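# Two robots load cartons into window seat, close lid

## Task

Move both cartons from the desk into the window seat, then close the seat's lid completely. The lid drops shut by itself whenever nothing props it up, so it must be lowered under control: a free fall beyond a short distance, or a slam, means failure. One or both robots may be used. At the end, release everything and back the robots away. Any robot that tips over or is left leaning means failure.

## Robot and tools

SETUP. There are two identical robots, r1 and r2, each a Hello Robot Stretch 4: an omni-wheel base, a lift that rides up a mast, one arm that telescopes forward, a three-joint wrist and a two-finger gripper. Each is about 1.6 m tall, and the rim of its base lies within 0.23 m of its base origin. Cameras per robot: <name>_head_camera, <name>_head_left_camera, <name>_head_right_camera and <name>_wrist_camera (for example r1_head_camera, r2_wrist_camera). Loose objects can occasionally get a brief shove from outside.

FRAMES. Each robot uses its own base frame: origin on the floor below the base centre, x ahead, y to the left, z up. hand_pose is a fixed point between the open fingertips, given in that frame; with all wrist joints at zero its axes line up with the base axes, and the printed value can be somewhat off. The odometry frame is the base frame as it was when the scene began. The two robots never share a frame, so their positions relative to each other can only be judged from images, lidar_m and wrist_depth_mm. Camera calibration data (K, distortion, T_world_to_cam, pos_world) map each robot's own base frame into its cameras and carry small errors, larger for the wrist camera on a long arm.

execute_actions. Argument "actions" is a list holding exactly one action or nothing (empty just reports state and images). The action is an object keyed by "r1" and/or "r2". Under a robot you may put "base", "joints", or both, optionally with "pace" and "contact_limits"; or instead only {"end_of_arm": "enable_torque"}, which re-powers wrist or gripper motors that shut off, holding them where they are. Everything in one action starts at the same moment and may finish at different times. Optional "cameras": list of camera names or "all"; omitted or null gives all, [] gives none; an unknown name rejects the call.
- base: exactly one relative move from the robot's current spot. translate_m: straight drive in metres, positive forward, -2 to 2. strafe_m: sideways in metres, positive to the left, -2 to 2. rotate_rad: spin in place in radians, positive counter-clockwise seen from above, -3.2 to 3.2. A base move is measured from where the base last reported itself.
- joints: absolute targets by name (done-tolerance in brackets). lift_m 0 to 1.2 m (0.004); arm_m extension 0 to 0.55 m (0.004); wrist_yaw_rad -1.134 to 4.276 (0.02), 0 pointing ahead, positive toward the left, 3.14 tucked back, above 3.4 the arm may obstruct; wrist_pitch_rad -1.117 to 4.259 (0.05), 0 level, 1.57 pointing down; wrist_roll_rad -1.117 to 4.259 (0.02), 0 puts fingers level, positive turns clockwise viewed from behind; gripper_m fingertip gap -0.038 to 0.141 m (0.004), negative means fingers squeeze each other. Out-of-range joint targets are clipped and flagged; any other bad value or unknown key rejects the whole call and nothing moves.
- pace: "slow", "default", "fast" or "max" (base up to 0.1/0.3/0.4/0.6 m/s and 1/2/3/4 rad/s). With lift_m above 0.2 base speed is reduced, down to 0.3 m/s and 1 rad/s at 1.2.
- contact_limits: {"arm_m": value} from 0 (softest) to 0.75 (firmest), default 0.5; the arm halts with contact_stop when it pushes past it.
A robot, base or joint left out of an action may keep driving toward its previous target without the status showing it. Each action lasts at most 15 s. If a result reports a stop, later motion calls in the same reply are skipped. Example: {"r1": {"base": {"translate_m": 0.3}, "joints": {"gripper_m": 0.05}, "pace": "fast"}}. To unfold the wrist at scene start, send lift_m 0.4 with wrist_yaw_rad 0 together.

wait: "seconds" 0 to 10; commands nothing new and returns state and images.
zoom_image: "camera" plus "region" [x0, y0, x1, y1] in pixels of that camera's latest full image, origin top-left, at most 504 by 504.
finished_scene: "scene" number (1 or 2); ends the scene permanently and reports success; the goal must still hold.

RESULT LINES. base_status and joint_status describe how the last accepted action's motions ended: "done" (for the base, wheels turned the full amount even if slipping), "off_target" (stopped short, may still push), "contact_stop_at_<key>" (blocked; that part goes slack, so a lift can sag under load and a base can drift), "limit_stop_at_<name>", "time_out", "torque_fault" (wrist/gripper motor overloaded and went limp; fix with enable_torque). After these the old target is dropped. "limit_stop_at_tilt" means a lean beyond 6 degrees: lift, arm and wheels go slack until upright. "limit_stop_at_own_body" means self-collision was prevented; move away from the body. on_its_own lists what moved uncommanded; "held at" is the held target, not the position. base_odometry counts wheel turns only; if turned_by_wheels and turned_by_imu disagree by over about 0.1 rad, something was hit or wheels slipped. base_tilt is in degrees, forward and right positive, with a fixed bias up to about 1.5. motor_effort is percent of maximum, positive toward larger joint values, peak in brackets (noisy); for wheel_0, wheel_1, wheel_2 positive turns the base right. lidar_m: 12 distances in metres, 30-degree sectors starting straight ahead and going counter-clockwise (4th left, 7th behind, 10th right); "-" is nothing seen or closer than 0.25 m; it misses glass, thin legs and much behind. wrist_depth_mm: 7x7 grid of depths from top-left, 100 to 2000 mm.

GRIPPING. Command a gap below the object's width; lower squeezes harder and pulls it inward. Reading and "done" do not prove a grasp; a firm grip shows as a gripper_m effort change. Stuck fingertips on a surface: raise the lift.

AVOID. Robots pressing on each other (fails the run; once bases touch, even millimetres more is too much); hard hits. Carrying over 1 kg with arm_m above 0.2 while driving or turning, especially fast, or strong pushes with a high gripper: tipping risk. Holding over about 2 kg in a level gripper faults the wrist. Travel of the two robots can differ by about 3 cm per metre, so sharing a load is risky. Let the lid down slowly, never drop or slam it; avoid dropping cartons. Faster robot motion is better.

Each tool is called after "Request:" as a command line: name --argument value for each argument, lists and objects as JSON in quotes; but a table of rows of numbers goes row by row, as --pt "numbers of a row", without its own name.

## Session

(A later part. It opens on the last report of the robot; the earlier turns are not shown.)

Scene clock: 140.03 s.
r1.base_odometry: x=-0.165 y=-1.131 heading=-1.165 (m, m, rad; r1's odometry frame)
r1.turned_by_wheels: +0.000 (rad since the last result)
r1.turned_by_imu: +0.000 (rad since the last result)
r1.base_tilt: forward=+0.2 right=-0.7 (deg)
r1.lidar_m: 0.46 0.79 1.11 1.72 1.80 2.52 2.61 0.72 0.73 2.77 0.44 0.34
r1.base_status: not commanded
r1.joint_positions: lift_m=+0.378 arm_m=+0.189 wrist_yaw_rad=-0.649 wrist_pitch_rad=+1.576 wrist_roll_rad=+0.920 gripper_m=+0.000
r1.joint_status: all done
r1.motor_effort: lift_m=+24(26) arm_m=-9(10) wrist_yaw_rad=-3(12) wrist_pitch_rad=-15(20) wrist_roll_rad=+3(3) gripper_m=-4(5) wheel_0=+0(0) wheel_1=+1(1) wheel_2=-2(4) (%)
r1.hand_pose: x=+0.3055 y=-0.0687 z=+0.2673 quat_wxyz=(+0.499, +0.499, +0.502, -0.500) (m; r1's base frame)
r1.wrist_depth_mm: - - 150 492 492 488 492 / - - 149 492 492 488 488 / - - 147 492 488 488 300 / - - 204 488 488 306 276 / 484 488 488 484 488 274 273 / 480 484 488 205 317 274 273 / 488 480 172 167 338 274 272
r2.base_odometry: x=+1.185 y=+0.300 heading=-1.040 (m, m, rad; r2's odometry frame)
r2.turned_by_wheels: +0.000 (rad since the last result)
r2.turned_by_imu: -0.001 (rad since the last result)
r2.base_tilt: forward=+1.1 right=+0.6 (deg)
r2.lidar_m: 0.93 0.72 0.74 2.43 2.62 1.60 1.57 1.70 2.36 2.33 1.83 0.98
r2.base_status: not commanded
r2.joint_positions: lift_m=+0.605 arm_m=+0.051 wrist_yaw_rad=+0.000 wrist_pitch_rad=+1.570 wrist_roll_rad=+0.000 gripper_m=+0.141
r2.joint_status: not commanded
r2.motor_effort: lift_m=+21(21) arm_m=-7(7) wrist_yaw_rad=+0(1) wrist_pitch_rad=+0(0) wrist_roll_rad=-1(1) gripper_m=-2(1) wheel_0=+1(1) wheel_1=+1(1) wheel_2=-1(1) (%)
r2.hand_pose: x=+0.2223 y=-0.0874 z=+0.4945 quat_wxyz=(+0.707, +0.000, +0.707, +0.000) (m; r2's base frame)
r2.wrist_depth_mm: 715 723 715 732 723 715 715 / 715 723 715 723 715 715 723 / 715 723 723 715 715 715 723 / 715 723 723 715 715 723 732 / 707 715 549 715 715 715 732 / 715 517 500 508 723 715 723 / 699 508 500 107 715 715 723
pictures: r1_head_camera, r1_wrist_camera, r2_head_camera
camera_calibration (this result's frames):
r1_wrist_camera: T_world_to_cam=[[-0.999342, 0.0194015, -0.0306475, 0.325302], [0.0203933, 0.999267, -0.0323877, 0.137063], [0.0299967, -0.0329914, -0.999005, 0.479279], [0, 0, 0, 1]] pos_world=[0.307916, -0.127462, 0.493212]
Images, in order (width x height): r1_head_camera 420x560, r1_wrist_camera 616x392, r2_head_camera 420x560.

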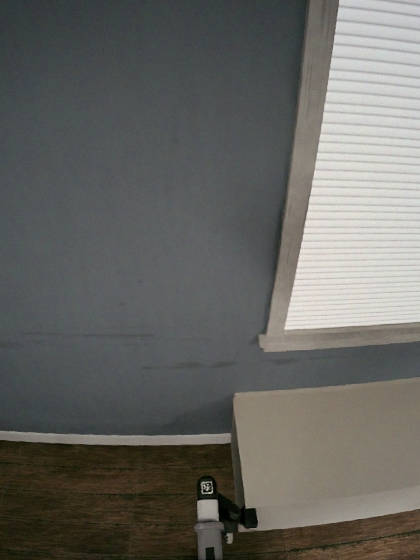

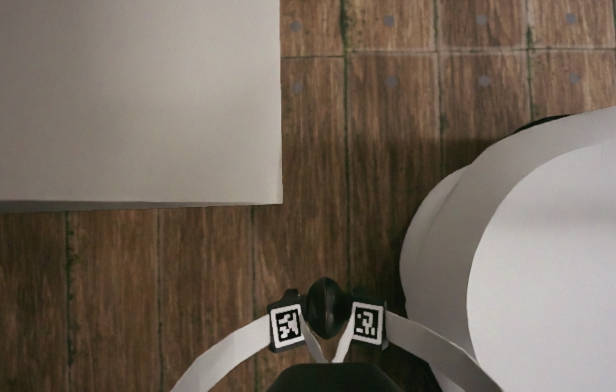

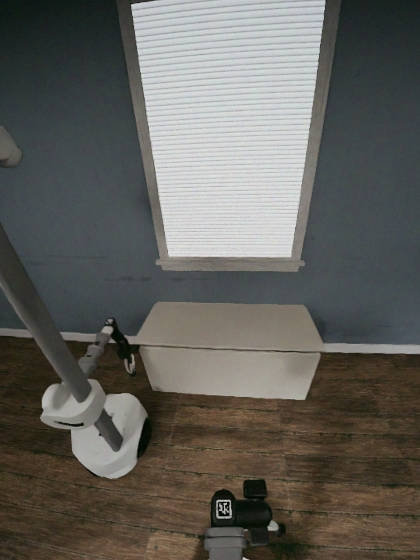

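Request:
zoom_image --camera "r1_head_camera" --region '[190, 470, 300, 560]'

Request:
zoom_image --camera "r2_head_camera" --region '[90, 300, 200, 400]'

Region (190, 470, 300, 560) of r1_head_camera's 420x560 image, scaled by 4.582, with more detail than that image has; it fills the top 412 rows of this view, and the rest is white.

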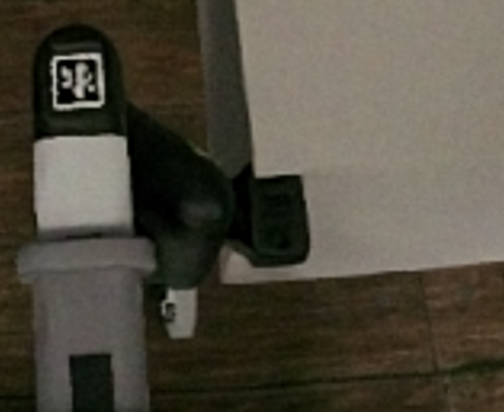

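Region (90, 300, 200, 400) of r2_head_camera's 420x560 image, scaled by 4.582, with more detail than that image has; it fills the top 458 rows of this view, and the rest is white.

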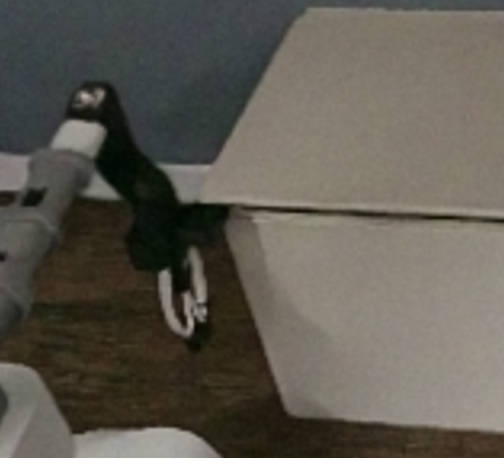

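Request:
execute_actions --actions '[{"r1": {"joints": {"lift_m": 0.30, "arm_m": 0.185}, "pace": "slow"}}]' --cameras '["r1_wrist_camera", "r2_head_camera", "r1_head_camera"]'

Scene clock: 143.33 s.
r1.base_odometry: x=-0.165 y=-1.131 heading=-1.165 (m, m, rad; r1's odometry frame)
r1.turned_by_wheels: +0.000 (rad since the last result)
r1.turned_by_imu: +0.000 (rad since the last result)
r1.base_tilt: forward=+0.2 right=-0.7 (deg)
r1.lidar_m: 0.48 0.79 1.10 1.72 1.82 2.53 2.58 0.73 0.73 2.76 0.47 0.36
r1.base_status: not commanded
r1.joint_positions: lift_m=+0.300 arm_m=+0.186 wrist_yaw_rad=-0.650 wrist_pitch_rad=+1.571 wrist_roll_rad=+0.920 gripper_m=+0.000
r1.joint_status: all done
r1.motor_effort: lift_m=+16(24) arm_m=-7(11) wrist_yaw_rad=+1(7) wrist_pitch_rad=+0(15) wrist_roll_rad=+1(0) gripper_m=-4(6) wheel_0=+0(0) wheel_1=+1(1) wheel_2=-2(2) (%)
r1.hand_pose: x=+0.3041 y=-0.0695 z=+0.1900 quat_wxyz=(+0.500, +0.500, +0.500, -0.500) (m; r1's base frame)
r1.wrist_depth_mm: - - 152 418 418 415 413 / - - 150 418 415 415 413 / - - 148 415 413 413 268 / - - 170 413 413 304 221 / 418 415 413 413 407 260 201 / 415 415 413 204 353 237 200 / 413 413 173 167 304 207 198
r2.base_odometry: x=+1.185 y=+0.300 heading=-1.040 (m, m, rad; r2's odometry frame)
r2.turned_by_wheels: +0.000 (rad since the last result)
r2.turned_by_imu: -0.001 (rad since the last result)
r2.base_tilt: forward=+1.2 right=+0.7 (deg)
r2.lidar_m: 0.94 0.73 0.74 2.42 2.61 1.61 1.58 1.68 2.35 2.32 1.83 0.96
r2.base_status: not commanded
r2.joint_positions: lift_m=+0.605 arm_m=+0.051 wrist_yaw_rad=+0.000 wrist_pitch_rad=+1.570 wrist_roll_rad=+0.000 gripper_m=+0.141
r2.joint_status: not commanded
r2.motor_effort: lift_m=+21(21) arm_m=-7(8) wrist_yaw_rad=+1(1) wrist_pitch_rad=+0(0) wrist_roll_rad=+0(1) gripper_m=-1(1) wheel_0=+1(1) wheel_1=+2(1) wheel_2=-1(1) (%)
r2.hand_pose: x=+0.2223 y=-0.0874 z=+0.4945 quat_wxyz=(+0.707, +0.000, +0.707, +0.000) (m; r2's base frame)
r2.wrist_depth_mm: 715 723 723 715 723 723 715 / 707 723 723 732 732 723 715 / 723 715 715 715 732 723 723 / 723 715 723 707 715 715 715 / 723 707 559 723 723 723 723 / 715 512 500 508 715 715 723 / 715 504 504 107 715 723 715
pictures: r1_head_camera, r1_wrist_camera, r2_head_camera
camera_calibration (this result's frames):
r1_wrist_camera: T_world_to_cam=[[-0.999182, 0.0213517, -0.0343475, 0.322361], [0.0225565, 0.99913, -0.0350797, 0.135156], [0.0335686, -0.0358258, -0.998794, 0.400748], [0, 0, 0, 1]] pos_world=[0.305596, -0.127565, 0.416079]
Images, in order (width x height): r1_head_camera 420x560, r1_wrist_camera 616x392, r2_head_camera 420x560.

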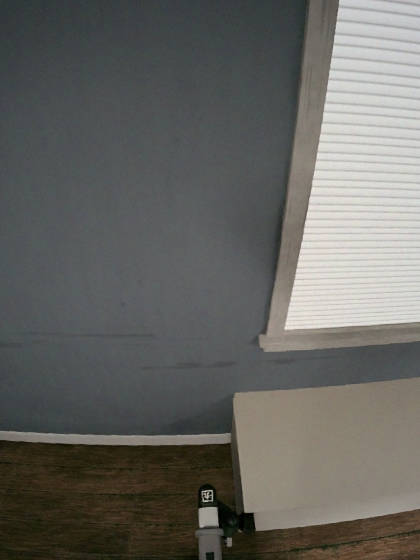

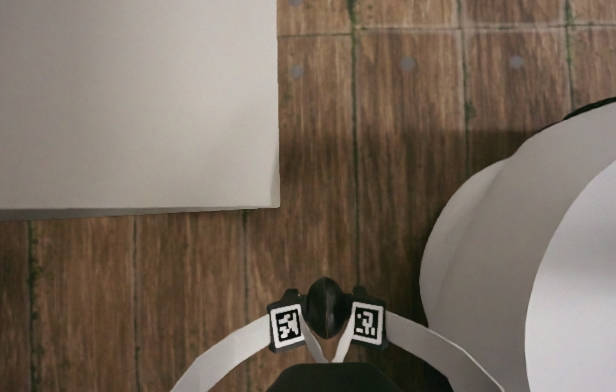

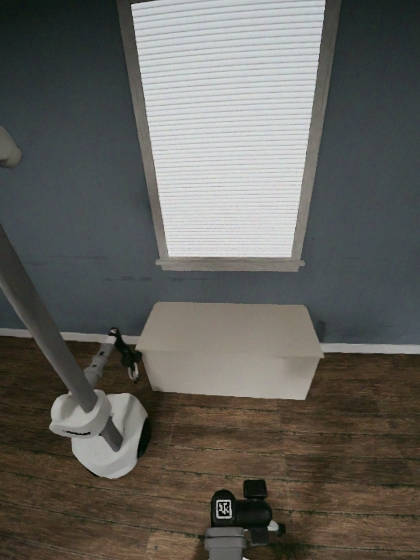

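Request:
execute_actions --actions '[{"r1": {"base": {"translate_m": -0.3}, "pace": "max"}}]' --cameras '["r2_head_camera", "r1_head_camera", "r1_head_right_camera"]'

Scene clock: 145.77 s.
r1.base_odometry: x=-0.284 y=-0.855 heading=-1.165 (m, m, rad; r1's odometry frame)
r1.turned_by_wheels: +0.000 (rad since the last result)
r1.turned_by_imu: +0.002 (rad since the last result)
r1.base_tilt: forward=+0.2 right=-0.7 (deg)
r1.lidar_m: 0.63 1.06 1.57 1.71 1.82 2.53 1.99 2.02 0.56 0.64 0.88 0.62
r1.base_status: done
r1.joint_positions: lift_m=+0.300 arm_m=+0.186 wrist_yaw_rad=-0.650 wrist_pitch_rad=+1.571 wrist_roll_rad=+0.920 gripper_m=+0.000
r1.joint_status: not commanded
r1.motor_effort: lift_m=+16(16) arm_m=-7(7) wrist_yaw_rad=+1(1) wrist_pitch_rad=-1(1) wrist_roll_rad=+1(0) gripper_m=-4(5) wheel_0=+1(7) wheel_1=+0(7) wheel_2=-2(12) (%)
r1.hand_pose: x=+0.3041 y=-0.0695 z=+0.1900 quat_wxyz=(+0.500, +0.500, +0.500, -0.500) (m; r1's base frame)
r1.wrist_depth_mm: 424 424 418 418 418 415 413 / 421 421 418 418 415 415 415 / 418 421 418 415 415 413 267 / 418 415 415 415 415 307 220 / 418 415 413 413 410 260 200 / 415 413 413 205 355 237 200 / 413 413 173 168 306 207 198
r2.base_odometry: x=+1.185 y=+0.300 heading=-1.040 (m, m, rad; r2's odometry frame)
r2.turned_by_wheels: +0.000 (rad since the last result)
r2.turned_by_imu: -0.001 (rad since the last result)
r2.base_tilt: forward=+1.1 right=+0.7 (deg)
r2.lidar_m: 0.95 0.64 0.54 2.41 2.59 1.60 1.57 1.69 2.37 2.34 1.83 0.98
r2.base_status: not commanded
r2.joint_positions: lift_m=+0.605 arm_m=+0.051 wrist_yaw_rad=+0.000 wrist_pitch_rad=+1.570 wrist_roll_rad=+0.000 gripper_m=+0.141
r2.joint_status: not commanded
r2.motor_effort: lift_m=+21(21) arm_m=-7(7) wrist_yaw_rad=+2(2) wrist_pitch_rad=+0(0) wrist_roll_rad=-1(0) gripper_m=+1(1) wheel_0=+1(1) wheel_1=+2(1) wheel_2=-1(1) (%)
r2.hand_pose: x=+0.2223 y=-0.0874 z=+0.4945 quat_wxyz=(+0.707, +0.000, +0.707, +0.000) (m; r2's base frame)
r2.wrist_depth_mm: 715 715 715 715 723 732 723 / 723 707 723 723 707 723 723 / 715 715 715 723 723 723 723 / 715 723 715 715 723 723 715 / 707 723 559 715 715 715 723 / 723 521 508 504 723 715 715 / 723 500 504 107 715 715 715
pictures: r1_head_camera, r1_head_right_camera, r2_head_camera
Images, in order (width x height): r1_head_camera 420x560, r1_head_right_camera 420x672, r2_head_camera 420x560.

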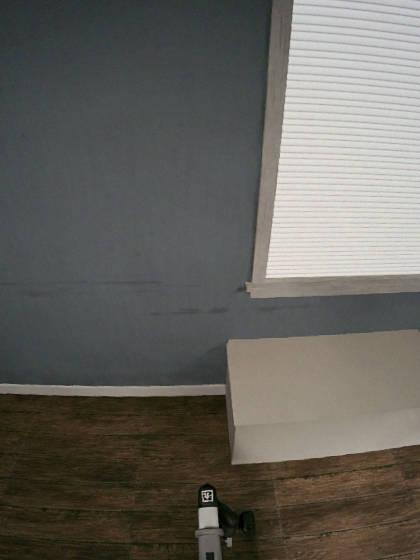

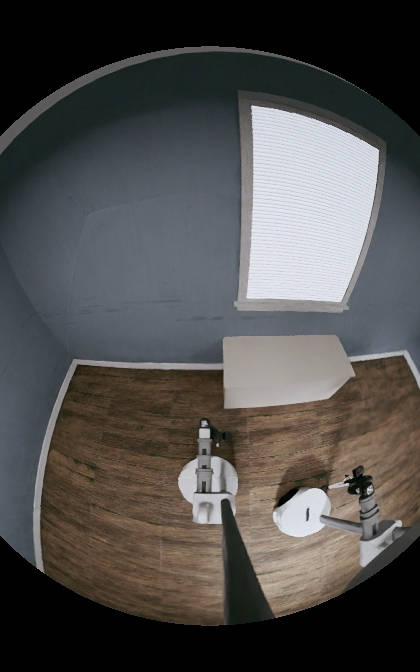

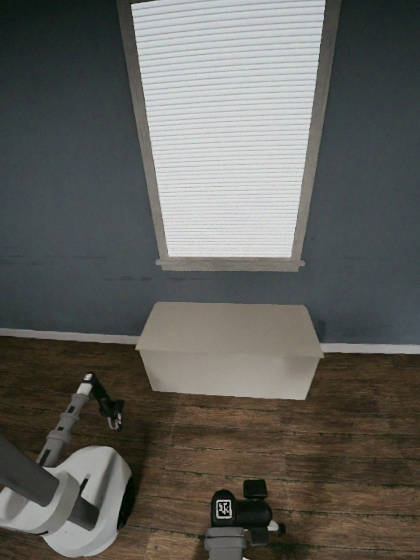

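Both cartons are in the seat, the lid is shut, and both robots have moved clear.

Request:
finished_scene --scene 2

The scene is finished: the task was done.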